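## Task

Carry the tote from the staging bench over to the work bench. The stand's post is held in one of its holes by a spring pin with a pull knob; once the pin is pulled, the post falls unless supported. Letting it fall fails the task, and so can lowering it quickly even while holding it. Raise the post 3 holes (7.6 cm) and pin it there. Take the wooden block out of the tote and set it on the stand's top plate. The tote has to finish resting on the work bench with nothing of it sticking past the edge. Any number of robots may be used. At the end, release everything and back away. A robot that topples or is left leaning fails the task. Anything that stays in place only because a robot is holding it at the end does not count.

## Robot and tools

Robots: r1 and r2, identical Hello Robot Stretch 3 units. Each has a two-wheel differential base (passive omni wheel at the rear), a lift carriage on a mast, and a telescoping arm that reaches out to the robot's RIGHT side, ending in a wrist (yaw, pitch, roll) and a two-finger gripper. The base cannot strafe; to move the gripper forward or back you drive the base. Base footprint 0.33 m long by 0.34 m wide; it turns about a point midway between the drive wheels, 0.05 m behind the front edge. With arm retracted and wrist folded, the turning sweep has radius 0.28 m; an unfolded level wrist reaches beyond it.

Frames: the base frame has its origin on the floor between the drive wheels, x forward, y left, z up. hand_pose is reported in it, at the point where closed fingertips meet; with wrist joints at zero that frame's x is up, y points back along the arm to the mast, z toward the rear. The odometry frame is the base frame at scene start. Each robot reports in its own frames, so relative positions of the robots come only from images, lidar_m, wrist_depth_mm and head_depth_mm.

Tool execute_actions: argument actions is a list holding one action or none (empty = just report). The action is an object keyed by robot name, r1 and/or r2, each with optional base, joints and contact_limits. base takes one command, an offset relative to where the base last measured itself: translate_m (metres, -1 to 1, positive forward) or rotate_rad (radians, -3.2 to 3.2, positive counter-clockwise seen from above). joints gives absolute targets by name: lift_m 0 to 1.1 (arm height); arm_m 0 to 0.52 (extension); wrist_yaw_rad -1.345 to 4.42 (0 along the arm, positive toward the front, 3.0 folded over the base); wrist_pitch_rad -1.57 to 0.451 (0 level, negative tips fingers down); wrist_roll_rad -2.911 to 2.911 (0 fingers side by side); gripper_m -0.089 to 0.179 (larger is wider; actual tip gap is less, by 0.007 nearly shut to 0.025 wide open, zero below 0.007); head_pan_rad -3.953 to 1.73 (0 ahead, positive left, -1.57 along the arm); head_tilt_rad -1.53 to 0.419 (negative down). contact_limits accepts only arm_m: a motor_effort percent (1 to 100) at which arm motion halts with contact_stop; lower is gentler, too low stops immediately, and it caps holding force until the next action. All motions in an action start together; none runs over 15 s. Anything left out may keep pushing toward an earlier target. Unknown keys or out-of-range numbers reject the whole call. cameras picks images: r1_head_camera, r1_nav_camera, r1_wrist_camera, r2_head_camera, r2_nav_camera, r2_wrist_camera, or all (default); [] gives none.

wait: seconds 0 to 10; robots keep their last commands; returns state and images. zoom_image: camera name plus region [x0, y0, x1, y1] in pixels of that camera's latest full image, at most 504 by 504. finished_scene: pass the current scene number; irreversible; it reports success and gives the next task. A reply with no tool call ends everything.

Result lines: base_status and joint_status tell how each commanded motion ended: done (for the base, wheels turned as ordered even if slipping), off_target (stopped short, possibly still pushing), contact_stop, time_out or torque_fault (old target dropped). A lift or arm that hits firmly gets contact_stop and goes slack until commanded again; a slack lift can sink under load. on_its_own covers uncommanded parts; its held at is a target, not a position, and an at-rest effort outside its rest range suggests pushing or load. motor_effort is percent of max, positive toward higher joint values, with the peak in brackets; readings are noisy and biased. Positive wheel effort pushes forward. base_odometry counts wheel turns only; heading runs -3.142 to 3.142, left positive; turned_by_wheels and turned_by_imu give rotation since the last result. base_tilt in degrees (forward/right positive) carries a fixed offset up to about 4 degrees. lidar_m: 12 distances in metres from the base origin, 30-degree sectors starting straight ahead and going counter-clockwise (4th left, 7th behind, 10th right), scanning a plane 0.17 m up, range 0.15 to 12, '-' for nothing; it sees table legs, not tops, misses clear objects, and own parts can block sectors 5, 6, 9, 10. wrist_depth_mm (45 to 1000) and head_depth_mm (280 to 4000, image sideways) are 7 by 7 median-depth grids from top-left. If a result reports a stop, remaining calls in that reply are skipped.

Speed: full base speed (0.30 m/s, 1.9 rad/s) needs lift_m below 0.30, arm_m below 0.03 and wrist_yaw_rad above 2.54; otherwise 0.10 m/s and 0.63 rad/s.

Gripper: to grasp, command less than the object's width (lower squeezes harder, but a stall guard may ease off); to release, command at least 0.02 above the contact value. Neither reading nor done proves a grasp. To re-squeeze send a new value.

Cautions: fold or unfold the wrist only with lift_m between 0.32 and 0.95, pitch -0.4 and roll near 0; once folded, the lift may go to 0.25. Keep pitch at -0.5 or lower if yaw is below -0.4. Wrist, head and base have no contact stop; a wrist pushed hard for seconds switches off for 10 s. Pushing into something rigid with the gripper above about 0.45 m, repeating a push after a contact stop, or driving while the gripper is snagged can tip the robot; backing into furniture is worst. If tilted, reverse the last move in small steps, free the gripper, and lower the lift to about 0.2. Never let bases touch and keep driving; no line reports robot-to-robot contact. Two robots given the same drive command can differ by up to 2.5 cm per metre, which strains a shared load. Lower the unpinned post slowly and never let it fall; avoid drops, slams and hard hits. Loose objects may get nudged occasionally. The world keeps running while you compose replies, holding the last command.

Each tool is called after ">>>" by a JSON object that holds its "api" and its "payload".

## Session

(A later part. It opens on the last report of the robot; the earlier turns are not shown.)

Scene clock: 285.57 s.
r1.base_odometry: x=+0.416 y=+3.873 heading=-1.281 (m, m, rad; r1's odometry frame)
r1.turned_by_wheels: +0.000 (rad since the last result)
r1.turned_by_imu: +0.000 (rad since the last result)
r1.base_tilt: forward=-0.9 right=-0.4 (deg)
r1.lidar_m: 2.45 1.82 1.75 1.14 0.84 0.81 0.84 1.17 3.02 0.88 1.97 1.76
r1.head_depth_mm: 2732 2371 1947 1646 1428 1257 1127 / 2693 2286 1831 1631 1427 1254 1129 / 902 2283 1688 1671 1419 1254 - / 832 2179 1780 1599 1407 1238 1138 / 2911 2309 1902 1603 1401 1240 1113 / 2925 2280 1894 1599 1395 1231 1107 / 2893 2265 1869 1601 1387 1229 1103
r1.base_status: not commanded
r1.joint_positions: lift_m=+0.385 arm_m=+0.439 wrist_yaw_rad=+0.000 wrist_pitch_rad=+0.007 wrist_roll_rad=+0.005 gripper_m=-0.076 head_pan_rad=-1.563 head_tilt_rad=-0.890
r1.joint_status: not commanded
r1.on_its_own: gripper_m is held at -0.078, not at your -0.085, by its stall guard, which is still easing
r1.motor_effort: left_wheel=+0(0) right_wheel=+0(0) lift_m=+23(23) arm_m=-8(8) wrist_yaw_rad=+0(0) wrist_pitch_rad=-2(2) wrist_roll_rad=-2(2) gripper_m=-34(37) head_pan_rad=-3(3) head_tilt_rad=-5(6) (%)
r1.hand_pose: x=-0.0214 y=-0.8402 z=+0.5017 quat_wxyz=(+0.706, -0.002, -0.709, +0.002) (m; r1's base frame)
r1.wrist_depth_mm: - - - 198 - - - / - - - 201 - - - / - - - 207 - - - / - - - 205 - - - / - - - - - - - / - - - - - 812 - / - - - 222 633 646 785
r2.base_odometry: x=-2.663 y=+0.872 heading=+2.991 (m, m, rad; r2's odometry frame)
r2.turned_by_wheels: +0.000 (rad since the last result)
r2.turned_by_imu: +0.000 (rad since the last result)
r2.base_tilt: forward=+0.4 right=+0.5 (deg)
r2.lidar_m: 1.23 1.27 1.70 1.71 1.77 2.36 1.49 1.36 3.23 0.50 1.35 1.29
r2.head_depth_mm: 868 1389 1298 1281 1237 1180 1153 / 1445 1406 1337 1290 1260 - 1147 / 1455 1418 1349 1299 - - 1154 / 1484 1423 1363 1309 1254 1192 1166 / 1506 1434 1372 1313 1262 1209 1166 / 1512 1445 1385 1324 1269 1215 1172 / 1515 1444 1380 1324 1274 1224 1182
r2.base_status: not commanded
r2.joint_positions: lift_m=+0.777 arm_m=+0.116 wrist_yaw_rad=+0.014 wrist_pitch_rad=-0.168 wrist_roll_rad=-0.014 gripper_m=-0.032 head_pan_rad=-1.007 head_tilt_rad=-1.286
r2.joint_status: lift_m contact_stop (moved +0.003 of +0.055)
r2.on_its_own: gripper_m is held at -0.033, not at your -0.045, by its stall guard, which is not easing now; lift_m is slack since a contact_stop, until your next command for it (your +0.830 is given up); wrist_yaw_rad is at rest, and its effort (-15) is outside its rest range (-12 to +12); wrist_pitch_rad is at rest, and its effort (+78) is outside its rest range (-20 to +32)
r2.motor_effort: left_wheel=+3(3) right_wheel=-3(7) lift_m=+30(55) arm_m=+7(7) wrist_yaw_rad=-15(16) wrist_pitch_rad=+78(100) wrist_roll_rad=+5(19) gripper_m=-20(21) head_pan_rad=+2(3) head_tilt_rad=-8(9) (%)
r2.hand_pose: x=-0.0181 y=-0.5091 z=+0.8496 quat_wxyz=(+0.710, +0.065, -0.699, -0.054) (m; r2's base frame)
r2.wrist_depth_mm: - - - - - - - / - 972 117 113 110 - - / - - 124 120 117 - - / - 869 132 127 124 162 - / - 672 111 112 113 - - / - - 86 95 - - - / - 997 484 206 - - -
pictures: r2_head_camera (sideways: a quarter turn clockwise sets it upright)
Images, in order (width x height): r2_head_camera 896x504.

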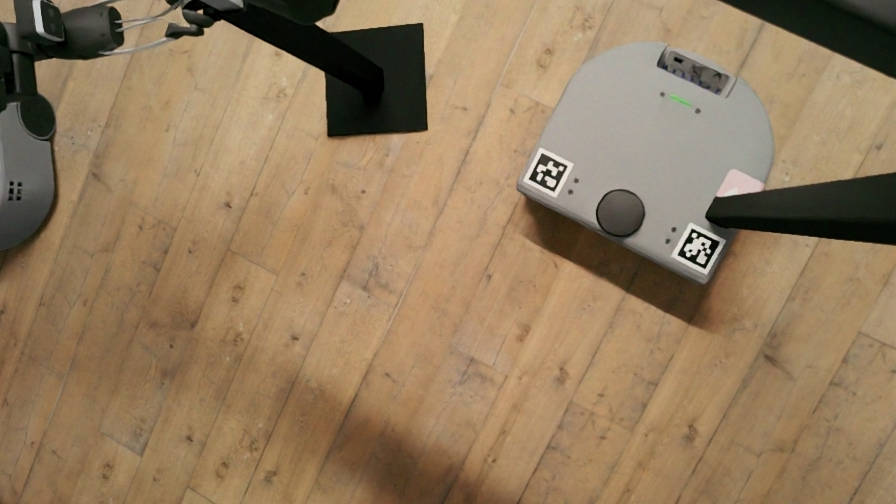

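>>> {"api": "execute_actions", "payload": {"actions": [{"r1":{"joints":{"gripper_m":-0.089}},"r2":{"joints":{"lift_m":0.768}}}], "cameras": []}}

>>> {"api": "execute_actions", "payload": {"actions": [{"r1":{"joints":{"arm_m":0.431}}}], "cameras": ["r1_wrist_camera"]}}

>>> {"api": "execute_actions", "payload": {"actions": [{"r2":{"joints":{"lift_m":0.83}}}], "cameras": []}}

Scene clock: 286.40 s.
r1.base_odometry: x=+0.416 y=+3.873 heading=-1.281 (m, m, rad; r1's odometry frame)
r1.turned_by_wheels: +0.000 (rad since the last result)
r1.turned_by_imu: +0.000 (rad since the last result)
r1.base_tilt: forward=-0.9 right=-0.4 (deg)
r1.lidar_m: 2.45 1.82 1.75 1.14 0.84 0.81 0.85 1.17 3.01 0.88 1.98 1.76
r1.head_depth_mm: 2729 2369 1948 1636 1429 1263 1128 / 2706 2296 1835 1635 1424 1256 1135 / 929 2270 1687 1678 1416 1260 - / 834 2187 1765 1594 1410 1242 1138 / 2939 2315 1887 1616 1400 1235 1115 / 2876 2282 1880 1603 1389 1236 1105 / 2872 2276 1875 1597 1391 1230 1106
r1.base_status: not commanded
r1.joint_positions: lift_m=+0.385 arm_m=+0.439 wrist_yaw_rad=+0.000 wrist_pitch_rad=+0.007 wrist_roll_rad=+0.005 gripper_m=-0.087 head_pan_rad=-1.563 head_tilt_rad=-0.890
r1.joint_status: all done
r1.motor_effort: left_wheel=+1(0) right_wheel=+0(0) lift_m=+23(23) arm_m=-9(9) wrist_yaw_rad=-1(1) wrist_pitch_rad=-2(2) wrist_roll_rad=-2(2) gripper_m=-39(100) head_pan_rad=-3(3) head_tilt_rad=-6(6) (%)
r1.hand_pose: x=-0.0214 y=-0.8402 z=+0.5017 quat_wxyz=(+0.706, -0.002, -0.709, +0.002) (m; r1's base frame)
r1.wrist_depth_mm: - - - 197 - - - / - - - 201 - - - / - - - 207 - - - / - - - 205 - - - / - - - - - - - / - - - - - 799 998 / - - - 222 628 665 798
r2.base_odometry: x=-2.663 y=+0.872 heading=+2.991 (m, m, rad; r2's odometry frame)
r2.turned_by_wheels: +0.000 (rad since the last result)
r2.turned_by_imu: +0.000 (rad since the last result)
r2.base_tilt: forward=+0.5 right=+0.5 (deg)
r2.lidar_m: 1.23 1.27 1.70 1.71 1.76 2.36 1.49 1.37 3.23 0.50 1.35 1.29
r2.head_depth_mm: 868 1383 1283 1286 1239 1184 - / 1455 1405 1353 1286 1255 - 1146 / 1454 1424 1353 1293 - - 1154 / 1502 1426 1366 1307 1262 1193 1162 / 1504 1435 1376 1314 1257 1212 1164 / 1517 1446 1382 1325 1266 1222 1169 / 1532 1450 1393 1329 1278 1221 1179
r2.base_status: not commanded
r2.joint_positions: lift_m=+0.768 arm_m=+0.115 wrist_yaw_rad=+0.014 wrist_pitch_rad=-0.143 wrist_roll_rad=-0.014 gripper_m=-0.032 head_pan_rad=-1.007 head_tilt_rad=-1.286
r2.joint_status: all done
r2.on_its_own: gripper_m is held at -0.033, not at your -0.045, by its stall guard, which is not easing now; wrist_yaw_rad is at rest, and its effort (-15) is outside its rest range (-12 to +12); wrist_pitch_rad is at rest, and its effort (+67) is outside its rest range (-20 to +32)
r2.motor_effort: left_wheel=+2(3) right_wheel=-2(4) lift_m=+28(31) arm_m=+13(13) wrist_yaw_rad=-15(15) wrist_pitch_rad=+67(77) wrist_roll_rad=+6(5) gripper_m=-20(20) head_pan_rad=+2(2) head_tilt_rad=-8(8) (%)
r2.hand_pose: x=-0.0180 y=-0.5104 z=+0.8464 quat_wxyz=(+0.711, +0.056, -0.700, -0.045) (m; r2's base frame)
r2.wrist_depth_mm: - - - - - - - / - - 119 115 112 - - / - - 125 121 117 - - / - 874 131 128 124 160 - / - 664 107 108 114 - - / - - 82 92 - - - / - 994 479 203 - - -
pictures: none
No camera images: the call's "cameras" was empty. Leave "cameras" out to get every camera's image.

Scene clock: 287.13 s.
r1.base_odometry: x=+0.416 y=+3.873 heading=-1.281 (m, m, rad; r1's odometry frame)
r1.turned_by_wheels: +0.000 (rad since the last result)
r1.turned_by_imu: +0.000 (rad since the last result)
r1.base_tilt: forward=-1.0 right=-0.3 (deg)
r1.lidar_m: 2.45 1.81 1.75 1.14 0.84 0.81 0.85 1.17 3.02 0.88 1.97 1.76
r1.head_depth_mm: 2720 2370 1937 1644 1425 1259 1129 / 2698 2287 1837 1641 1419 1256 1132 / 926 2278 1693 1663 1415 1248 - / 834 2177 1757 1611 1406 1248 1139 / 2937 2305 1901 1614 1396 1241 1112 / 2907 2295 1876 1603 1395 1233 1106 / 2891 2270 1870 1590 1394 1226 1103
r1.base_status: not commanded
r1.joint_positions: lift_m=+0.385 arm_m=+0.432 wrist_yaw_rad=+0.000 wrist_pitch_rad=+0.007 wrist_roll_rad=+0.005 gripper_m=-0.083 head_pan_rad=-1.563 head_tilt_rad=-0.890
r1.joint_status: all done
r1.motor_effort: left_wheel=+0(1) right_wheel=+0(0) lift_m=+23(23) arm_m=-11(10) wrist_yaw_rad=+0(0) wrist_pitch_rad=-2(2) wrist_roll_rad=-2(2) gripper_m=-36(38) head_pan_rad=-4(3) head_tilt_rad=-6(6) (%)
r1.hand_pose: x=-0.0214 y=-0.8333 z=+0.5016 quat_wxyz=(+0.706, -0.002, -0.709, +0.002) (m; r1's base frame)
r1.wrist_depth_mm: - - - 204 - - - / - - - 208 - - - / - - - 214 - - - / - - - 210 - - - / - - - - - - - / - - - - - 795 994 / - - - 856 628 660 787
r2.base_odometry: x=-2.663 y=+0.872 heading=+2.991 (m, m, rad; r2's odometry frame)
r2.turned_by_wheels: +0.000 (rad since the last result)
r2.turned_by_imu: +0.000 (rad since the last result)
r2.base_tilt: forward=+0.6 right=+0.5 (deg)
r2.lidar_m: 1.24 1.27 1.71 1.71 1.76 2.36 1.49 1.37 3.21 0.50 1.34 1.29
r2.head_depth_mm: 866 1383 1280 1279 1235 1185 - / 1442 1415 1346 1292 1255 - 1153 / 1459 1416 1356 1297 - - 1150 / 1482 1426 1363 1301 1260 1192 1161 / 1500 1439 1374 1319 1263 1209 1164 / 1516 1457 1377 1322 1271 1215 1169 / 1539 1452 1391 1325 1271 1228 1176
r2.base_status: not commanded
r2.joint_positions: lift_m=+0.768 arm_m=+0.115 wrist_yaw_rad=+0.014 wrist_pitch_rad=-0.143 wrist_roll_rad=-0.014 gripper_m=-0.032 head_pan_rad=-1.007 head_tilt_rad=-1.286
r2.joint_status: not commanded
r2.on_its_own: gripper_m is held at -0.033, not at your -0.045, by its stall guard, which is not easing now; wrist_yaw_rad is at rest, and its effort (-15) is outside its rest range (-12 to +12); wrist_pitch_rad is at rest, and its effort (+67) is outside its rest range (-20 to +32)
r2.motor_effort: left_wheel=+2(2) right_wheel=-2(2) lift_m=+28(28) arm_m=+13(13) wrist_yaw_rad=-15(15) wrist_pitch_rad=+67(67) wrist_roll_rad=+6(5) gripper_m=-21(20) head_pan_rad=+3(2) head_tilt_rad=-8(8) (%)
r2.hand_pose: x=-0.0180 y=-0.5104 z=+0.8464 quat_wxyz=(+0.711, +0.056, -0.700, -0.045) (m; r2's base frame)
r2.wrist_depth_mm: - - - - - - - / - 986 119 115 112 - - / - - 125 121 117 - - / - 853 131 129 124 161 - / - 673 108 108 115 - - / - - 82 92 - - - / - 997 493 203 - - -
pictures: r1_wrist_camera
Images, in order (width x height): r1_wrist_camera 644x364.

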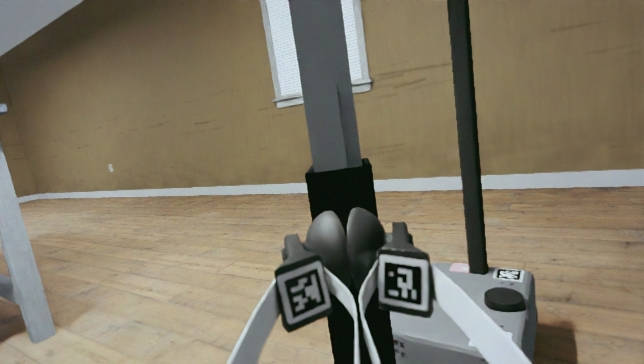

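Scene clock: 288.67 s.
r1.base_odometry: x=+0.416 y=+3.873 heading=-1.281 (m, m, rad; r1's odometry frame)
r1.turned_by_wheels: +0.000 (rad since the last result)
r1.turned_by_imu: +0.000 (rad since the last result)
r1.base_tilt: forward=-0.9 right=-0.4 (deg)
r1.lidar_m: 2.44 1.81 1.75 1.14 0.84 0.81 0.85 1.17 3.01 0.88 1.97 1.77
r1.head_depth_mm: 2739 2359 1942 1643 1429 1264 1124 / 2689 2287 1835 1631 1420 1257 1129 / 901 2270 1694 1667 1418 1245 - / 830 2179 1772 1614 1406 1241 1141 / 2946 2303 1900 1617 1405 1243 1111 / 2874 2300 1888 1608 1390 1234 1108 / 2857 2243 1879 1601 1386 1231 1102
r1.base_status: not commanded
r1.joint_positions: lift_m=+0.385 arm_m=+0.432 wrist_yaw_rad=+0.000 wrist_pitch_rad=+0.007 wrist_roll_rad=+0.005 gripper_m=-0.076 head_pan_rad=-1.563 head_tilt_rad=-0.890
r1.joint_status: not commanded
r1.on_its_own: gripper_m is held at -0.078, not at your -0.089, by its stall guard, which is still easing
r1.motor_effort: left_wheel=+0(0) right_wheel=+1(0) lift_m=+23(23) arm_m=-11(10) wrist_yaw_rad=+0(1) wrist_pitch_rad=-2(2) wrist_roll_rad=-2(2) gripper_m=-33(36) head_pan_rad=-3(3) head_tilt_rad=-6(6) (%)
r1.hand_pose: x=-0.0214 y=-0.8333 z=+0.5016 quat_wxyz=(+0.706, -0.002, -0.709, +0.002) (m; r1's base frame)
r1.wrist_depth_mm: - - - 204 - - - / - - - 208 - - - / - - - 215 - - - / - - - 210 - - - / - - - - - - - / - - - - - 804 - / - - - 867 626 657 785
r2.base_odometry: x=-2.663 y=+0.872 heading=+2.991 (m, m, rad; r2's odometry frame)
r2.turned_by_wheels: +0.000 (rad since the last result)
r2.turned_by_imu: +0.000 (rad since the last result)
r2.base_tilt: forward=+0.5 right=+0.5 (deg)
r2.lidar_m: 1.23 1.27 1.70 1.71 1.76 2.37 1.49 1.37 3.22 0.50 1.35 1.29
r2.head_depth_mm: 867 1385 1308 1286 1236 1183 1150 / 1447 1409 1348 1295 1258 - 1145 / 1456 1416 1349 1296 - - 1153 / 1486 1427 1365 1306 1256 1198 1163 / 1502 1428 1373 1311 1261 1211 1163 / 1519 1440 1374 1323 1270 1219 1171 / 1534 1451 1391 1332 1276 1223 1177
r2.base_status: not commanded
r2.joint_positions: lift_m=+0.779 arm_m=+0.115 wrist_yaw_rad=+0.015 wrist_pitch_rad=-0.173 wrist_roll_rad=-0.015 gripper_m=-0.032 head_pan_rad=-1.007 head_tilt_rad=-1.286
r2.joint_status: lift_m contact_stop (moved +0.011 of +0.062)
r2.on_its_own: gripper_m is held at -0.033, not at your -0.045, by its stall guard, which is not easing now; lift_m is slack since a contact_stop, until your next command for it (your +0.830 is given up); wrist_yaw_rad is at rest, and its effort (-16) is outside its rest range (-12 to +12); wrist_pitch_rad is at rest, and its effort (+80) is outside its rest range (-20 to +32)
r2.motor_effort: left_wheel=+2(5) right_wheel=-3(9) lift_m=+30(55) arm_m=+8(13) wrist_yaw_rad=-16(16) wrist_pitch_rad=+80(100) wrist_roll_rad=+6(21) gripper_m=-20(20) head_pan_rad=+2(3) head_tilt_rad=-9(9) (%)
r2.hand_pose: x=-0.0179 y=-0.5087 z=+0.8500 quat_wxyz=(+0.710, +0.067, -0.699, -0.056) (m; r2's base frame)
r2.wrist_depth_mm: - - - - - - - / - 993 117 114 110 - - / - - 124 120 117 - - / - 865 132 127 124 163 - / - 686 112 113 114 - - / - - 87 96 - - - / - - 490 209 - - -
pictures: none
No camera images: the call's "cameras" was empty. Leave "cameras" out to get every camera's image.

>>> {"api": "execute_actions", "payload": {"actions": [{"r1":{"joints":{"gripper_m":-0.085}},"r2":{"joints":{"lift_m":0.786}}}], "cameras": []}}

>>> {"api": "execute_actions", "payload": {"actions": [{"r2":{"joints":{"lift_m":0.794}}}], "cameras": ["r2_wrist_camera","r1_nav_camera"]}}

Scene clock: 289.50 s.
r1.base_odometry: x=+0.416 y=+3.873 heading=-1.281 (m, m, rad; r1's odometry frame)
r1.turned_by_wheels: +0.000 (rad since the last result)
r1.turned_by_imu: +0.000 (rad since the last result)
r1.base_tilt: forward=-0.9 right=-0.4 (deg)
r1.lidar_m: 2.45 1.81 1.75 1.14 0.84 0.81 0.85 1.17 3.02 0.88 1.98 1.76
r1.head_depth_mm: 2718 2384 1944 1650 1428 1260 1127 / 2700 2281 1837 1646 1413 1250 1132 / 902 2282 1693 1670 1414 1246 - / 829 2188 1764 1616 1409 1245 1140 / 2959 2304 1891 1611 1399 1245 1113 / 2905 2292 1891 1597 1387 1240 1107 / 2894 2283 1874 1595 1383 1225 1104
r1.base_status: not commanded
r1.joint_positions: lift_m=+0.385 arm_m=+0.432 wrist_yaw_rad=+0.000 wrist_pitch_rad=+0.007 wrist_roll_rad=+0.005 gripper_m=-0.083 head_pan_rad=-1.563 head_tilt_rad=-0.890
r1.joint_status: all done
r1.motor_effort: left_wheel=+1(0) right_wheel=+0(0) lift_m=+23(23) arm_m=-11(11) wrist_yaw_rad=+0(0) wrist_pitch_rad=-2(2) wrist_roll_rad=-2(2) gripper_m=-36(91) head_pan_rad=-4(3) head_tilt_rad=-6(6) (%)
r1.hand_pose: x=-0.0214 y=-0.8333 z=+0.5016 quat_wxyz=(+0.706, -0.002, -0.709, +0.002) (m; r1's base frame)
r1.wrist_depth_mm: - - - 204 - - - / - - - 208 - - - / - - - 215 - - - / - - - 210 - - - / - - - - - - - / - - - - - 799 996 / - - - 863 627 663 789
r2.base_odometry: x=-2.663 y=+0.872 heading=+2.991 (m, m, rad; r2's odometry frame)
r2.turned_by_wheels: +0.000 (rad since the last result)
r2.turned_by_imu: +0.000 (rad since the last result)
r2.base_tilt: forward=+0.5 right=+0.6 (deg)
r2.lidar_m: 1.23 1.27 1.70 1.71 1.77 2.36 1.49 1.37 3.24 0.50 1.34 1.29
r2.head_depth_mm: 865 1385 1303 1282 1238 1184 1152 / 1453 1403 1343 1295 1256 - 1145 / 1455 1411 1363 1306 - - 1154 / 1495 1427 1363 1308 1258 1198 1164 / 1510 1439 1372 1308 1257 1208 1164 / 1509 1441 1381 1319 1269 1217 1171 / 1520 1459 1387 1327 1273 1226 1180
r2.base_status: not commanded
r2.joint_positions: lift_m=+0.785 arm_m=+0.115 wrist_yaw_rad=+0.015 wrist_pitch_rad=-0.192 wrist_roll_rad=-0.027 gripper_m=-0.032 head_pan_rad=-1.007 head_tilt_rad=-1.286
r2.joint_status: all done
r2.on_its_own: gripper_m is held at -0.033, not at your -0.045, by its stall guard, which is not easing now; wrist_yaw_rad is at rest, and its effort (-16) is outside its rest range (-12 to +12); wrist_pitch_rad is at rest, and its effort (+90) is outside its rest range (-20 to +32)
r2.motor_effort: left_wheel=+3(3) right_wheel=-6(6) lift_m=+44(46) arm_m=+9(9) wrist_yaw_rad=-16(16) wrist_pitch_rad=+90(91) wrist_roll_rad=+11(11) gripper_m=-19(19) head_pan_rad=+3(2) head_tilt_rad=-8(8) (%)
r2.hand_pose: x=-0.0178 y=-0.5073 z=+0.8514 quat_wxyz=(+0.714, +0.074, -0.694, -0.062) (m; r2's base frame)
r2.wrist_depth_mm: - - - - - - - / - 999 116 113 109 - - / - - 123 120 116 - - / - 829 132 128 123 - - / - 642 114 116 117 136 - / - - 89 95 - - - / - - 475 212 - - -
pictures: none
No camera images: the call's "cameras" was empty. Leave "cameras" out to get every camera's image.

Scene clock: 290.60 s.
r1.base_odometry: x=+0.416 y=+3.873 heading=-1.281 (m, m, rad; r1's odometry frame)
r1.turned_by_wheels: +0.000 (rad since the last result)
r1.turned_by_imu: +0.000 (rad since the last result)
r1.base_tilt: forward=-0.8 right=-0.3 (deg)
r1.lidar_m: 2.45 1.80 1.75 1.14 0.84 0.81 0.85 1.17 3.00 0.88 1.97 1.76
r1.head_depth_mm: 2717 2365 1951 1645 1429 1261 1123 / 2706 2298 1840 1633 1421 1250 1134 / 902 2277 1692 1659 1416 1247 - / 829 2185 1769 1618 1406 1237 1140 / 2960 2319 1893 1603 1399 1242 1111 / 2916 2298 1885 1611 1395 1237 1106 / 2871 2287 1870 1600 1387 1225 1103
r1.base_status: not commanded
r1.joint_positions: lift_m=+0.385 arm_m=+0.432 wrist_yaw_rad=+0.000 wrist_pitch_rad=+0.007 wrist_roll_rad=+0.005 gripper_m=-0.076 head_pan_rad=-1.563 head_tilt_rad=-0.890
r1.joint_status: not commanded
r1.on_its_own: gripper_m is held at -0.078, not at your -0.085, by its stall guard, which is still easing
r1.motor_effort: left_wheel=+0(0) right_wheel=+0(0) lift_m=+23(23) arm_m=-10(10) wrist_yaw_rad=-1(0) wrist_pitch_rad=-2(2) wrist_roll_rad=-2(2) gripper_m=-28(36) head_pan_rad=-3(3) head_tilt_rad=-6(6) (%)
r1.hand_pose: x=-0.0214 y=-0.8333 z=+0.5016 quat_wxyz=(+0.706, -0.002, -0.709, +0.002) (m; r1's base frame)
r1.wrist_depth_mm: - - - 204 - - - / - - - 209 - - - / - - - 214 - - - / - - - 211 - - - / - - - - - - - / - - - - - 804 - / - - - 854 632 656 790
r2.base_odometry: x=-2.663 y=+0.872 heading=+2.991 (m, m, rad; r2's odometry frame)
r2.turned_by_wheels: +0.000 (rad since the last result)
r2.turned_by_imu: +0.000 (rad since the last result)
r2.base_tilt: forward=+0.5 right=+0.6 (deg)
r2.lidar_m: 1.23 1.27 1.71 1.71 1.77 2.36 1.49 1.37 3.21 0.50 1.35 1.29
r2.head_depth_mm: 867 1381 1304 1285 1234 1178 1153 / 1454 1410 1342 1283 1254 - 1148 / 1461 1417 1354 1294 - - 1155 / 1487 1432 1364 1309 1258 1191 1166 / 1505 1437 1369 1315 1260 1210 1161 / 1520 1448 1385 1316 1267 1217 1168 / 1529 1460 1391 1324 1275 1228 1176
r2.base_status: not commanded
r2.joint_positions: lift_m=+0.780 arm_m=+0.115 wrist_yaw_rad=+0.015 wrist_pitch_rad=-0.175 wrist_roll_rad=-0.014 gripper_m=-0.032 head_pan_rad=-1.007 head_tilt_rad=-1.286
r2.joint_status: lift_m contact_stop (moved -0.005 of +0.009)
r2.on_its_own: gripper_m is held at -0.033, not at your -0.045, by its stall guard, which is not easing now; lift_m is slack since a contact_stop, until your next command for it (your +0.794 is given up); wrist_yaw_rad is at rest, and its effort (-17) is outside its rest range (-12 to +12); wrist_pitch_rad is at rest, and its effort (+82) is outside its rest range (-20 to +32)
r2.motor_effort: left_wheel=+3(4) right_wheel=-5(9) lift_m=+30(51) arm_m=+9(9) wrist_yaw_rad=-17(16) wrist_pitch_rad=+82(98) wrist_roll_rad=+6(17) gripper_m=-20(20) head_pan_rad=+3(2) head_tilt_rad=-8(9) (%)
r2.hand_pose: x=-0.0177 y=-0.5085 z=+0.8502 quat_wxyz=(+0.710, +0.068, -0.699, -0.056) (m; r2's base frame)
r2.wrist_depth_mm: - - - - - - - / - - 117 113 111 - - / - - 124 120 117 - - / - 877 132 128 124 163 - / - 696 113 113 115 - - / - - 88 95 - - - / - - 488 211 - - -
pictures: r1_nav_camera (sideways: a quarter turn counterclockwise sets it upright), r2_wrist_camera
Images, in order (width x height): r1_nav_camera 672x504, r2_wrist_camera 644x364.

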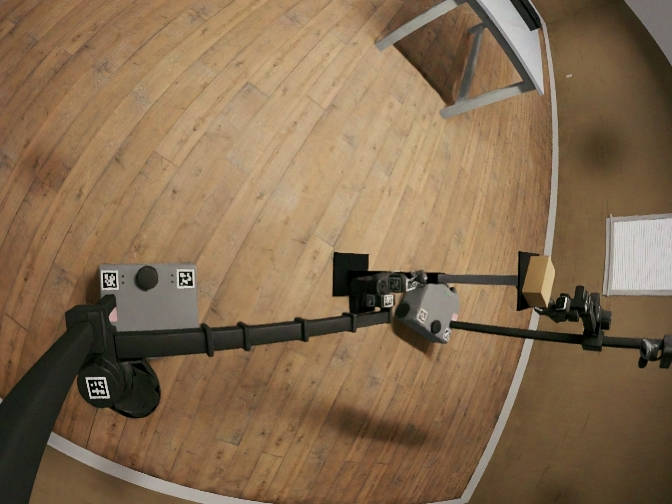

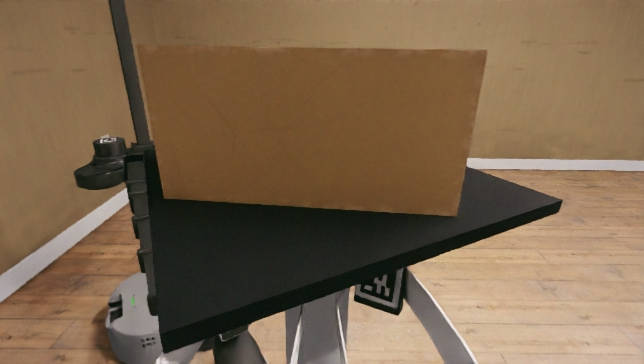

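>>> {"api": "execute_actions", "payload": {"actions": [{"r1":{"joints":{"gripper_m":-0.089}},"r2":{"joints":{"lift_m":0.768}}}], "cameras": []}}

>>> {"api": "execute_actions", "payload": {"actions": [{"r1":{"joints":{"arm_m":0.426}}}], "cameras": []}}

>>> {"api": "execute_actions", "payload": {"actions": [{"r2":{"joints":{"lift_m":0.83}}}], "cameras": ["r1_wrist_camera"]}}

Scene clock: 291.60 s.
r1.base_odometry: x=+0.416 y=+3.873 heading=-1.281 (m, m, rad; r1's odometry frame)
r1.turned_by_wheels: +0.000 (rad since the last result)
r1.turned_by_imu: +0.000 (rad since the last result)
r1.base_tilt: forward=-0.9 right=-0.3 (deg)
r1.lidar_m: 2.45 1.81 1.75 1.14 0.84 0.81 0.85 1.17 3.02 0.88 1.97 1.76
r1.head_depth_mm: 2716 2375 1938 1652 1428 1260 1125 / 2734 2293 1836 1632 1423 1251 1130 / 926 2266 1682 1664 1410 1247 - / 835 2185 1776 1610 1411 1243 1140 / 2958 2299 1906 1613 1396 1243 1113 / 2917 2295 1890 1602 1392 1232 1110 / 2883 2268 1866 1596 1391 1230 1104
r1.base_status: not commanded
r1.joint_positions: lift_m=+0.385 arm_m=+0.432 wrist_yaw_rad=+0.000 wrist_pitch_rad=+0.007 wrist_roll_rad=+0.005 gripper_m=-0.087 head_pan_rad=-1.563 head_tilt_rad=-0.890
r1.joint_status: all done
r1.motor_effort: left_wheel=+0(0) right_wheel=+0(0) lift_m=+23(23) arm_m=-11(10) wrist_yaw_rad=-1(0) wrist_pitch_rad=-2(2) wrist_roll_rad=-2(2) gripper_m=-38(94) head_pan_rad=-4(2) head_tilt_rad=-6(6) (%)
r1.hand_pose: x=-0.0214 y=-0.8333 z=+0.5016 quat_wxyz=(+0.706, -0.002, -0.709, +0.002) (m; r1's base frame)
r1.wrist_depth_mm: - - - 204 - - - / - - - 207 - - - / - - - 215 - - - / - - - 211 - - - / - - - - - - - / - - - - - 795 990 / - - - 857 629 652 792
r2.base_odometry: x=-2.663 y=+0.872 heading=+2.991 (m, m, rad; r2's odometry frame)
r2.turned_by_wheels: +0.000 (rad since the last result)
r2.turned_by_imu: +0.000 (rad since the last result)
r2.base_tilt: forward=+0.5 right=+0.4 (deg)
r2.lidar_m: 1.23 1.27 1.71 1.71 1.76 2.36 1.49 1.37 3.25 0.50 1.35 1.29
r2.head_depth_mm: 867 1384 1281 1284 1239 1183 - / 1450 1410 1339 1291 1260 - 1149 / 1461 1413 1355 1296 - - 1153 / 1486 1424 1365 1304 1261 1191 1165 / 1514 1435 1371 1321 1259 1205 1170 / 1518 1449 1384 1320 1270 1219 1171 / 1532 1451 1390 1330 1278 1225 1180
r2.base_status: not commanded
r2.joint_positions: lift_m=+0.768 arm_m=+0.115 wrist_yaw_rad=+0.015 wrist_pitch_rad=-0.142 wrist_roll_rad=-0.014 gripper_m=-0.032 head_pan_rad=-1.007 head_tilt_rad=-1.286
r2.joint_status: all done
r2.on_its_own: gripper_m is held at -0.033, not at your -0.045, by its stall guard, which is not easing now; arm_m is at rest, and its effort (+16) is outside its rest range (-14 to +14); wrist_yaw_rad is at rest, and its effort (-16) is outside its rest range (-12 to +12); wrist_pitch_rad is at rest, and its effort (+67) is outside its rest range (-20 to +32)
r2.motor_effort: left_wheel=+1(2) right_wheel=-2(5) lift_m=+27(31) arm_m=+16(16) wrist_yaw_rad=-16(16) wrist_pitch_rad=+67(79) wrist_roll_rad=+6(5) gripper_m=-20(20) head_pan_rad=+3(3) head_tilt_rad=-8(8) (%)
r2.hand_pose: x=-0.0177 y=-0.5102 z=+0.8465 quat_wxyz=(+0.711, +0.056, -0.700, -0.045) (m; r2's base frame)
r2.wrist_depth_mm: - - - - - - - / - - 120 116 112 - - / - - 126 122 119 - - / - 958 132 129 125 161 - / - 679 107 109 116 - - / - - 83 94 - - - / - 971 482 199 - - -
pictures: none
No camera images: the call's "cameras" was empty. Leave "cameras" out to get every camera's image.

Scene clock: 292.70 s.
r1.base_odometry: x=+0.416 y=+3.873 heading=-1.281 (m, m, rad; r1's odometry frame)
r1.turned_by_wheels: +0.000 (rad since the last result)
r1.turned_by_imu: +0.000 (rad since the last result)
r1.base_tilt: forward=-0.8 right=-0.4 (deg)
r1.lidar_m: 2.44 1.81 1.75 1.14 0.84 0.81 0.85 1.17 3.00 0.88 1.98 1.76
r1.head_depth_mm: 2692 2378 1944 1643 1428 1260 1126 / 2697 2278 1834 1637 1420 1257 1130 / 928 2276 1690 1662 1417 1251 - / 835 2190 1769 1607 1411 1242 1139 / 2923 2303 1890 1621 1400 1243 1110 / 2914 2297 1879 1606 1398 1234 1109 / 2884 2291 1879 1590 1393 1229 1102
r1.base_status: not commanded
r1.joint_positions: lift_m=+0.385 arm_m=+0.426 wrist_yaw_rad=-0.001 wrist_pitch_rad=-0.018 wrist_roll_rad=+0.004 gripper_m=-0.080 head_pan_rad=-1.563 head_tilt_rad=-0.890
r1.joint_status: all done
r1.on_its_own: gripper_m is held at -0.082, not at your -0.089, by its stall guard, which is still easing
r1.motor_effort: left_wheel=+0(1) right_wheel=+0(2) lift_m=+23(22) arm_m=-4(13) wrist_yaw_rad=+1(2) wrist_pitch_rad=+6(6) wrist_roll_rad=-1(2) gripper_m=-31(38) head_pan_rad=-4(2) head_tilt_rad=-6(6) (%)
r1.hand_pose: x=-0.0216 y=-0.8271 z=+0.4952 quat_wxyz=(+0.706, +0.006, -0.708, -0.007) (m; r1's base frame)
r1.wrist_depth_mm: - - - 208 - - - / - - - 213 - - - / - - - 219 - - - / - - - 217 - - - / - - - - - - - / - - - - - 770 941 / - - 976 534 630 642 774
r2.base_odometry: x=-2.663 y=+0.872 heading=+2.991 (m, m, rad; r2's odometry frame)
r2.turned_by_wheels: +0.000 (rad since the last result)
r2.turned_by_imu: +0.000 (rad since the last result)
r2.base_tilt: forward=+0.4 right=+0.5 (deg)
r2.lidar_m: 1.24 1.27 1.70 1.71 1.76 2.36 1.49 1.37 3.22 0.50 1.34 1.29
r2.head_depth_mm: 871 1384 1277 1284 1238 1184 - / 1451 1410 1353 1290 1256 - 1150 / 1450 1414 1358 1303 - - 1151 / 1484 1427 1367 1307 1257 1191 1168 / 1512 1435 1372 1313 1254 1207 1169 / 1521 1448 1381 1330 1268 1223 1170 / 1531 1455 1392 1329 1274 1222 1180
r2.base_status: not commanded
r2.joint_positions: lift_m=+0.768 arm_m=+0.115 wrist_yaw_rad=+0.015 wrist_pitch_rad=-0.142 wrist_roll_rad=-0.014 gripper_m=-0.032 head_pan_rad=-1.007 head_tilt_rad=-1.286
r2.joint_status: not commanded
r2.on_its_own: gripper_m is held at -0.033, not at your -0.045, by its stall guard, which is not easing now; arm_m is at rest, and its effort (+16) is outside its rest range (-14 to +14); wrist_yaw_rad is at rest, and its effort (-16) is outside its rest range (-12 to +12); wrist_pitch_rad is at rest, and its effort (+66) is outside its rest range (-20 to +32)
r2.motor_effort: left_wheel=+2(1) right_wheel=-2(2) lift_m=+27(27) arm_m=+16(16) wrist_yaw_rad=-16(16) wrist_pitch_rad=+66(67) wrist_roll_rad=+5(6) gripper_m=-20(20) head_pan_rad=+2(4) head_tilt_rad=-8(8) (%)
r2.hand_pose: x=-0.0177 y=-0.5102 z=+0.8465 quat_wxyz=(+0.711, +0.056, -0.700, -0.045) (m; r2's base frame)
r2.wrist_depth_mm: - - - - - - - / - 983 119 116 112 - - / - - 126 122 118 - - / - 943 133 129 125 161 - / - 684 107 108 116 - - / - - 83 94 - - - / - - 496 200 - - -
pictures: none
No camera images: the call's "cameras" was empty. Leave "cameras" out to get every camera's image.

Scene clock: 294.20 s.
r1.base_odometry: x=+0.416 y=+3.873 heading=-1.281 (m, m, rad; r1's odometry frame)
r1.turned_by_wheels: +0.000 (rad since the last result)
r1.turned_by_imu: +0.000 (rad since the last result)
r1.base_tilt: forward=-1.2 right=-0.4 (deg)
r1.lidar_m: 2.46 1.81 1.75 1.14 0.84 0.81 0.85 1.17 3.01 0.88 1.97 1.77
r1.head_depth_mm: 2734 2384 1961 1652 1430 1259 1127 / 2697 2285 1843 1636 1418 1250 1130 / 904 2280 1687 1666 1412 1248 - / 829 2191 1769 1621 1406 1245 1142 / 2902 2298 1888 1602 1404 1235 1109 / 2919 2289 1882 1605 1397 1236 1106 / 2896 2277 1870 1593 1388 1230 1107
r1.base_status: not commanded
r1.joint_positions: lift_m=+0.385 arm_m=+0.426 wrist_yaw_rad=-0.001 wrist_pitch_rad=-0.018 wrist_roll_rad=+0.004 gripper_m=-0.074 head_pan_rad=-1.563 head_tilt_rad=-0.890
r1.joint_status: not commanded
r1.on_its_own: gripper_m is held at -0.075, not at your -0.089, by its stall guard, which is still easing
r1.motor_effort: left_wheel=+0(0) right_wheel=+0(0) lift_m=+23(23) arm_m=-4(4) wrist_yaw_rad=+1(1) wrist_pitch_rad=+5(5) wrist_roll_rad=-1(2) gripper_m=-28(31) head_pan_rad=-3(4) head_tilt_rad=-6(6) (%)
r1.hand_pose: x=-0.0216 y=-0.8271 z=+0.4952 quat_wxyz=(+0.706, +0.006, -0.708, -0.007) (m; r1's base frame)
r1.wrist_depth_mm: - - - 208 - - - / - - - 213 - - - / - - - 221 - - - / - - - 216 - - - / - - - - - - - / - - - - - 788 941 / - - 978 530 621 639 765
r2.base_odometry: x=-2.663 y=+0.872 heading=+2.991 (m, m, rad; r2's odometry frame)
r2.turned_by_wheels: +0.000 (rad since the last result)
r2.turned_by_imu: +0.000 (rad since the last result)
r2.base_tilt: forward=+0.5 right=+0.5 (deg)
r2.lidar_m: 1.23 1.27 1.71 1.71 1.76 2.36 1.49 1.37 3.21 0.50 1.34 1.29
r2.head_depth_mm: 870 1382 1305 1282 1236 1177 1151 / 1451 1405 1349 1293 1254 - 1146 / 1453 1419 1363 1293 - - 1155 / 1485 1427 1363 1305 1261 1189 1167 / 1502 1442 1371 1314 1254 1209 1168 / 1519 1443 1377 1323 1263 1215 1173 / 1530 1446 1384 1338 1274 1226 1183
r2.base_status: not commanded
r2.joint_positions: lift_m=+0.781 arm_m=+0.115 wrist_yaw_rad=+0.015 wrist_pitch_rad=-0.181 wrist_roll_rad=-0.016 gripper_m=-0.032 head_pan_rad=-1.007 head_tilt_rad=-1.286
r2.joint_status: lift_m contact_stop (moved +0.013 of +0.062)
r2.on_its_own: gripper_m is held at -0.033, not at your -0.045, by its stall guard, which is not easing now; lift_m is slack since a contact_stop, until your next command for it (your +0.830 is given up); wrist_yaw_rad is at rest, and its effort (-17) is outside its rest range (-12 to +12); wrist_pitch_rad is at rest, and its effort (+84) is outside its rest range (-20 to +32)
r2.motor_effort: left_wheel=+2(4) right_wheel=-4(9) lift_m=+30(55) arm_m=+10(16) wrist_yaw_rad=-17(17) wrist_pitch_rad=+84(100) wrist_roll_rad=+7(22) gripper_m=-19(20) head_pan_rad=+2(2) head_tilt_rad=-8(8) (%)
r2.hand_pose: x=-0.0177 y=-0.5080 z=+0.8502 quat_wxyz=(+0.711, +0.070, -0.698, -0.058) (m; r2's base frame)
r2.wrist_depth_mm: - - - - - - - / - 989 117 114 111 - - / - - 125 121 117 - - / - 865 133 128 125 163 - / - 706 113 114 116 - - / - - 88 96 - - - / - - 504 211 - - -
pictures: r1_wrist_camera
Images, in order (width x height): r1_wrist_camera 644x364.

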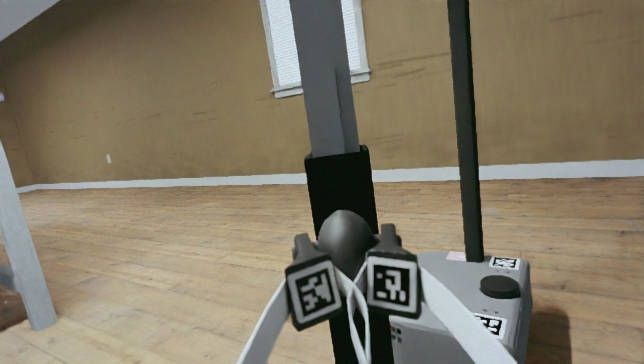

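>>> {"api": "execute_actions", "payload": {"actions": [{"r1":{"joints":{"gripper_m":0.07,"arm_m":0.43}},"r2":{"joints":{"lift_m":0.76,"gripper_m":0.05}}}], "cameras": []}}

>>> {"api": "execute_actions", "payload": {"actions": [{"r1":{"joints":{"arm_m":0.462}},"r2":{"joints":{"arm_m":0.125}}}], "cameras": ["r2_wrist_camera"]}}

Scene clock: 296.30 s.
r1.base_odometry: x=+0.416 y=+3.873 heading=-1.280 (m, m, rad; r1's odometry frame)
r1.turned_by_wheels: +0.001 (rad since the last result)
r1.turned_by_imu: +0.002 (rad since the last result)
r1.base_tilt: forward=-1.0 right=-0.4 (deg)
r1.lidar_m: 2.44 1.81 1.75 1.14 0.84 0.81 0.85 1.17 3.00 0.88 1.98 1.76
r1.head_depth_mm: 2724 2388 1937 1648 1425 1260 1130 / 2700 2271 1828 1641 1419 1255 1130 / 913 2286 1684 1669 1410 1251 - / 836 2183 1720 1641 1406 1243 1139 / 2935 2288 1910 1616 1401 1236 1110 / 2895 2311 1875 1608 1390 1237 1111 / 2895 2255 1883 1597 1391 1230 1102
r1.base_status: not commanded
r1.joint_positions: lift_m=+0.385 arm_m=+0.430 wrist_yaw_rad=+0.048 wrist_pitch_rad=-0.019 wrist_roll_rad=+0.004 gripper_m=+0.070 head_pan_rad=-1.563 head_tilt_rad=-0.890
r1.joint_status: all done
r1.on_its_own: right_wheel is at rest, and its effort (-25) is outside its rest range (-18 to +18); wrist_yaw_rad is at rest, and its effort (-52) is outside its rest range (-12 to +12)
r1.motor_effort: left_wheel=+13(12) right_wheel=-25(25) lift_m=+23(23) arm_m=+4(3) wrist_yaw_rad=-52(52) wrist_pitch_rad=+6(6) wrist_roll_rad=-1(2) gripper_m=+13(100) head_pan_rad=-4(4) head_tilt_rad=-6(6) (%)
r1.hand_pose: x=-0.0092 y=-0.8300 z=+0.4949 quat_wxyz=(+0.706, +0.024, -0.708, +0.010) (m; r1's base frame)
r1.wrist_depth_mm: - - - - - - - / - - - - - - - / - - - - - - - / - - - - - - - / - - - - - - - / - - - - - 739 938 / - - 904 886 234 600 779
r2.base_odometry: x=-2.663 y=+0.872 heading=+2.991 (m, m, rad; r2's odometry frame)
r2.turned_by_wheels: +0.000 (rad since the last result)
r2.turned_by_imu: +0.000 (rad since the last result)
r2.base_tilt: forward=+0.5 right=+0.5 (deg)
r2.lidar_m: 1.24 1.28 1.70 1.71 1.76 2.37 1.49 1.36 3.21 0.50 1.35 1.29
r2.head_depth_mm: 875 1398 1280 1281 1240 1180 - / 1450 1402 1351 1293 1255 - 1146 / 1459 1423 1358 1306 - - 1157 / 1485 1424 1366 1301 1250 1190 1163 / 1505 1443 1367 1315 1256 1214 1167 / 1517 1441 1379 1315 1271 1217 1172 / 1528 1447 1391 1331 1277 1221 1175
r2.base_status: not commanded
r2.joint_positions: lift_m=+0.760 arm_m=+0.116 wrist_yaw_rad=+0.006 wrist_pitch_rad=-0.083 wrist_roll_rad=-0.008 gripper_m=+0.050 head_pan_rad=-1.007 head_tilt_rad=-1.286
r2.joint_status: all done
r2.on_its_own: wrist_pitch_rad is at rest, and its effort (+39) is outside its rest range (-20 to +32); wrist_pitch_rad moved +0.098 toward your old target +0.000
r2.motor_effort: left_wheel=+2(2) right_wheel=-3(4) lift_m=+28(28) arm_m=+7(12) wrist_yaw_rad=-6(17) wrist_pitch_rad=+39(83) wrist_roll_rad=+3(6) gripper_m=+2(79) head_pan_rad=+2(2) head_tilt_rad=-8(9) (%)
r2.hand_pose: x=-0.0199 y=-0.5139 z=+0.8534 quat_wxyz=(+0.710, +0.032, -0.703, -0.027) (m; r2's base frame)
r2.wrist_depth_mm: - - - - - - - / - - 117 114 111 - - / - - 121 118 114 - - / - 181 127 123 119 - - / - 134 118 119 120 137 - / - 97 88 92 104 - - / - 75 79 184 - - -
pictures: none
No camera images: the call's "cameras" was empty. Leave "cameras" out to get every camera's image.

Scene clock: 298.67 s.
r1.base_odometry: x=+0.416 y=+3.873 heading=-1.280 (m, m, rad; r1's odometry frame)
r1.turned_by_wheels: -0.001 (rad since the last result)
r1.turned_by_imu: +0.025 (rad since the last result)
r1.base_tilt: forward=-0.9 right=-0.6 (deg)
r1.lidar_m: 2.39 1.80 1.75 1.12 0.84 0.81 0.86 1.21 1.34 0.88 1.98 1.76
r1.head_depth_mm: 2693 2391 1936 1644 1425 1261 1122 / 2698 2267 1791 1637 1419 1260 1130 / 881 2255 1702 1662 1408 1253 - / 847 2190 1840 1597 1410 1240 1140 / 2930 2290 1898 1607 1397 1235 1117 / 2920 2272 1879 1606 1398 1235 1109 / 2860 2267 1877 1594 1385 1229 1103
r1.base_status: not commanded
r1.joint_positions: lift_m=+0.385 arm_m=+0.428 wrist_yaw_rad=+0.014 wrist_pitch_rad=-0.019 wrist_roll_rad=-0.003 gripper_m=+0.070 head_pan_rad=-1.565 head_tilt_rad=-0.891
r1.joint_status: arm_m contact_stop (moved -0.002 of +0.032)
r1.on_its_own: arm_m is slack since a contact_stop, until your next command for it (your +0.462 is given up); wrist_yaw_rad is at rest, and its effort (-15) is outside its rest range (-12 to +12)
r1.motor_effort: left_wheel=+5(16) right_wheel=-10(31) lift_m=+23(23) arm_m=+0(41) wrist_yaw_rad=-15(52) wrist_pitch_rad=+6(11) wrist_roll_rad=+1(2) gripper_m=+4(13) head_pan_rad=-2(3) head_tilt_rad=-5(6) (%)
r1.hand_pose: x=-0.0179 y=-0.8283 z=+0.4949 quat_wxyz=(+0.708, +0.012, -0.706, -0.002) (m; r1's base frame)
r1.wrist_depth_mm: - - - - - - - / - - - - - - - / - - - - - - - / - - - - 212 - - / - - - - 216 - - / - - - - 225 750 930 / - - 917 893 234 603 770
r2.base_odometry: x=-2.663 y=+0.872 heading=+2.991 (m, m, rad; r2's odometry frame)
r2.turned_by_wheels: +0.000 (rad since the last result)
r2.turned_by_imu: +0.000 (rad since the last result)
r2.base_tilt: forward=+0.5 right=+0.6 (deg)
r2.lidar_m: 1.24 1.27 1.70 1.71 1.77 2.36 1.49 1.36 3.24 0.50 1.34 1.29
r2.head_depth_mm: 879 1397 1306 1280 1234 1184 - / 1455 1404 1350 1289 1257 - 1144 / 1462 1420 1346 1301 - - 1153 / 1495 1428 1365 1313 1252 1199 1161 / 1503 1433 1368 1313 1267 1211 1167 / 1515 1438 1379 1326 1268 1221 1171 / 1529 1459 1387 1335 1278 1225 1175
r2.base_status: not commanded
r2.joint_positions: lift_m=+0.760 arm_m=+0.124 wrist_yaw_rad=+0.006 wrist_pitch_rad=-0.083 wrist_roll_rad=-0.008 gripper_m=+0.050 head_pan_rad=-1.007 head_tilt_rad=-1.286
r2.joint_status: all done
r2.on_its_own: wrist_pitch_rad is at rest, and its effort (+39) is outside its rest range (-20 to +32)
r2.motor_effort: left_wheel=+1(2) right_wheel=-2(2) lift_m=+28(28) arm_m=+9(10) wrist_yaw_rad=-6(6) wrist_pitch_rad=+39(39) wrist_roll_rad=+3(4) gripper_m=-1(1) head_pan_rad=+2(3) head_tilt_rad=-8(8) (%)
r2.hand_pose: x=-0.0199 y=-0.5227 z=+0.8534 quat_wxyz=(+0.710, +0.032, -0.703, -0.027) (m; r2's base frame)
r2.wrist_depth_mm: - - - - - - - / - 112 108 106 103 - - / - 116 113 110 106 - - / - 123 118 114 112 - - / - 124 118 117 114 126 - / - 92 87 87 95 - - / - 69 72 171 - - -
pictures: r2_wrist_camera
Images, in order (width x height): r2_wrist_camera 644x364.

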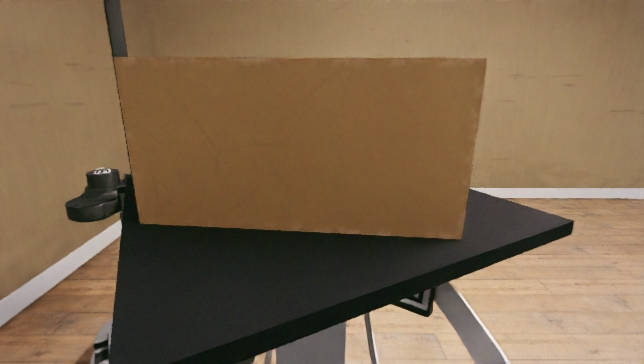

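r1 got skewed. Retract and correct rotation.

>>> {"api": "execute_actions", "payload": {"actions": [{"r1":{"joints":{"arm_m":0.39}}}], "cameras": []}}

>>> {"api": "execute_actions", "payload": {"actions": [{"r1":{"base":{"rotate_rad":-0.028},"joints":{"wrist_yaw_rad":0}}}], "cameras": ["r1_wrist_camera"]}}

Scene clock: 301.40 s.
r1.base_odometry: x=+0.416 y=+3.873 heading=-1.281 (m, m, rad; r1's odometry frame)
r1.turned_by_wheels: +0.000 (rad since the last result)
r1.turned_by_imu: +0.000 (rad since the last result)
r1.base_tilt: forward=-1.0 right=-0.4 (deg)
r1.lidar_m: 2.39 1.80 1.74 1.12 0.84 0.81 0.86 1.21 1.34 0.88 1.96 1.76
r1.head_depth_mm: 2702 2359 1936 1650 1430 1260 1124 / 2700 2275 1792 1630 1424 1256 1126 / 880 2266 1700 1658 1399 1245 - / 844 2188 1815 1649 1400 1246 1141 / 2909 2305 1892 1609 1404 1237 1115 / 2903 2287 1879 1591 1395 1233 1109 / 2875 2264 1874 1589 1388 1229 1103
r1.base_status: not commanded
r1.joint_positions: lift_m=+0.385 arm_m=+0.390 wrist_yaw_rad=+0.002 wrist_pitch_rad=-0.019 wrist_roll_rad=-0.003 gripper_m=+0.070 head_pan_rad=-1.565 head_tilt_rad=-0.891
r1.joint_status: all done
r1.motor_effort: left_wheel=+0(5) right_wheel=+0(10) lift_m=+23(23) arm_m=-4(6) wrist_yaw_rad=-2(18) wrist_pitch_rad=+6(6) wrist_roll_rad=+1(1) gripper_m=+0(4) head_pan_rad=-1(2) head_tilt_rad=-5(5) (%)
r1.hand_pose: x=-0.0208 y=-0.7911 z=+0.4950 quat_wxyz=(+0.708, +0.008, -0.706, -0.006) (m; r1's base frame)
r1.wrist_depth_mm: - - - - - - - / - - - - - - - / - - - - - - - / - - - - - - - / - - - - 258 - - / - - - - 266 - 943 / - - 902 899 276 631 764
r2.base_odometry: x=-2.663 y=+0.872 heading=+2.991 (m, m, rad; r2's odometry frame)
r2.turned_by_wheels: +0.000 (rad since the last result)
r2.turned_by_imu: +0.000 (rad since the last result)
r2.base_tilt: forward=+0.5 right=+0.5 (deg)
r2.lidar_m: 1.23 1.27 1.70 1.71 1.76 2.36 1.49 1.37 3.22 0.50 1.35 1.29
r2.head_depth_mm: 889 1389 1302 1283 1235 1190 - / 1452 1399 1346 1291 1257 - 1147 / 1456 1415 1358 1300 - - 1155 / 1498 1428 1360 1303 1256 1199 1160 / 1503 1430 1370 1315 1266 1207 1163 / 1521 1450 1383 1319 1275 1214 1168 / 1529 1455 1387 1328 1276 1230 1179
r2.base_status: not commanded
r2.joint_positions: lift_m=+0.760 arm_m=+0.124 wrist_yaw_rad=+0.006 wrist_pitch_rad=-0.083 wrist_roll_rad=-0.008 gripper_m=+0.050 head_pan_rad=-1.007 head_tilt_rad=-1.286
r2.joint_status: not commanded
r2.on_its_own: wrist_pitch_rad is at rest, and its effort (+39) is outside its rest range (-20 to +32)
r2.motor_effort: left_wheel=+1(1) right_wheel=-2(2) lift_m=+28(28) arm_m=+10(10) wrist_yaw_rad=-6(6) wrist_pitch_rad=+39(39) wrist_roll_rad=+3(4) gripper_m=-1(0) head_pan_rad=+3(2) head_tilt_rad=-7(8) (%)
r2.hand_pose: x=-0.0199 y=-0.5227 z=+0.8534 quat_wxyz=(+0.710, +0.032, -0.703, -0.027) (m; r2's base frame)
r2.wrist_depth_mm: - - - - - - - / - 112 109 106 103 - - / - 116 112 109 106 - - / - 123 118 114 111 - - / - 125 118 118 114 125 - / - 92 87 87 94 - - / - 69 72 171 - - -
pictures: none
No camera images: the call's "cameras" was empty. Leave "cameras" out to get every camera's image.

Scene clock: 302.33 s.
r1.base_odometry: x=+0.416 y=+3.873 heading=-1.309 (m, m, rad; r1's odometry frame)
r1.turned_by_wheels: -0.028 (rad since the last result)
r1.turned_by_imu: -0.027 (rad since the last result)
r1.base_tilt: forward=-1.0 right=-0.3 (deg)
r1.lidar_m: 2.45 1.81 1.75 1.15 0.84 0.82 0.85 1.17 3.02 0.88 1.97 1.77
r1.head_depth_mm: 2706 2370 1940 1643 1425 1262 1132 / 2703 2287 1831 1643 1423 1250 1126 / 893 2277 1691 1659 1399 1250 - / 830 2178 1703 1650 1408 1245 1141 / 2934 2303 1899 1615 1398 1236 1122 / 2907 2280 1885 1596 1397 1232 1104 / 2873 2264 1861 1599 1388 1226 1102
r1.base_status: done
r1.joint_positions: lift_m=+0.385 arm_m=+0.390 wrist_yaw_rad=+0.002 wrist_pitch_rad=-0.019 wrist_roll_rad=-0.003 gripper_m=+0.070 head_pan_rad=-1.565 head_tilt_rad=-0.891
r1.joint_status: all done
r1.motor_effort: left_wheel=+2(4) right_wheel=-2(8) lift_m=+23(23) arm_m=-4(4) wrist_yaw_rad=-2(3) wrist_pitch_rad=+6(6) wrist_roll_rad=+1(1) gripper_m=+0(0) head_pan_rad=-3(2) head_tilt_rad=-5(5) (%)
r1.hand_pose: x=-0.0210 y=-0.7911 z=+0.4950 quat_wxyz=(+0.708, +0.008, -0.706, -0.006) (m; r1's base frame)
r1.wrist_depth_mm: - - - - - - - / - - - - - - - / - - - - - - - / - - - 254 - - - / - - - - - - - / - - - - 748 - 964 / - - 909 857 652 638 766
r2.base_odometry: x=-2.663 y=+0.872 heading=+2.991 (m, m, rad; r2's odometry frame)
r2.turned_by_wheels: +0.000 (rad since the last result)
r2.turned_by_imu: +0.000 (rad since the last result)
r2.base_tilt: forward=+0.5 right=+0.6 (deg)
r2.lidar_m: 1.23 1.27 1.71 1.71 1.76 2.35 1.49 1.37 3.22 0.50 1.35 1.29
r2.head_depth_mm: 878 1392 1308 1285 1234 1181 - / 1459 1403 1347 1291 1255 - 1148 / 1458 1407 1352 1303 - - 1155 / 1486 1425 1363 1303 1258 1189 1162 / 1502 1433 1370 1311 1259 1214 1167 / 1509 1450 1381 1326 1268 1216 1177 / 1529 1453 1389 1326 1276 1223 1175
r2.base_status: not commanded
r2.joint_positions: lift_m=+0.760 arm_m=+0.124 wrist_yaw_rad=+0.006 wrist_pitch_rad=-0.083 wrist_roll_rad=-0.008 gripper_m=+0.050 head_pan_rad=-1.007 head_tilt_rad=-1.286
r2.joint_status: not commanded
r2.on_its_own: wrist_pitch_rad is at rest, and its effort (+39) is outside its rest range (-20 to +32)
r2.motor_effort: left_wheel=+1(2) right_wheel=-2(2) lift_m=+28(28) arm_m=+10(10) wrist_yaw_rad=-6(6) wrist_pitch_rad=+39(39) wrist_roll_rad=+3(3) gripper_m=-1(1) head_pan_rad=+3(4) head_tilt_rad=-8(8) (%)
r2.hand_pose: x=-0.0199 y=-0.5227 z=+0.8534 quat_wxyz=(+0.710, +0.032, -0.703, -0.027) (m; r2's base frame)
r2.wrist_depth_mm: - - - - - - - / - 112 108 105 103 - - / - 116 112 109 106 - - / - 123 118 114 111 - - / - 125 118 118 114 125 - / - 91 87 88 95 - - / - 69 72 171 - - -
pictures: r1_wrist_camera
Images, in order (width x height): r1_wrist_camera 644x364.

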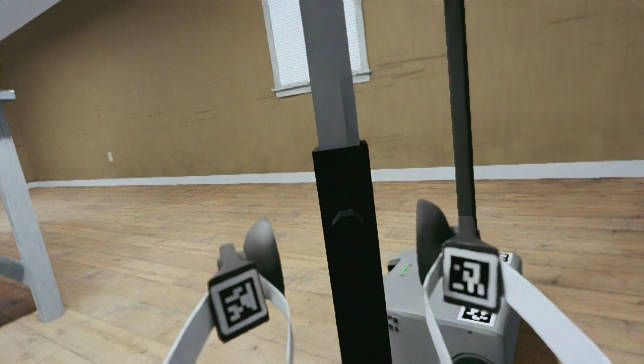

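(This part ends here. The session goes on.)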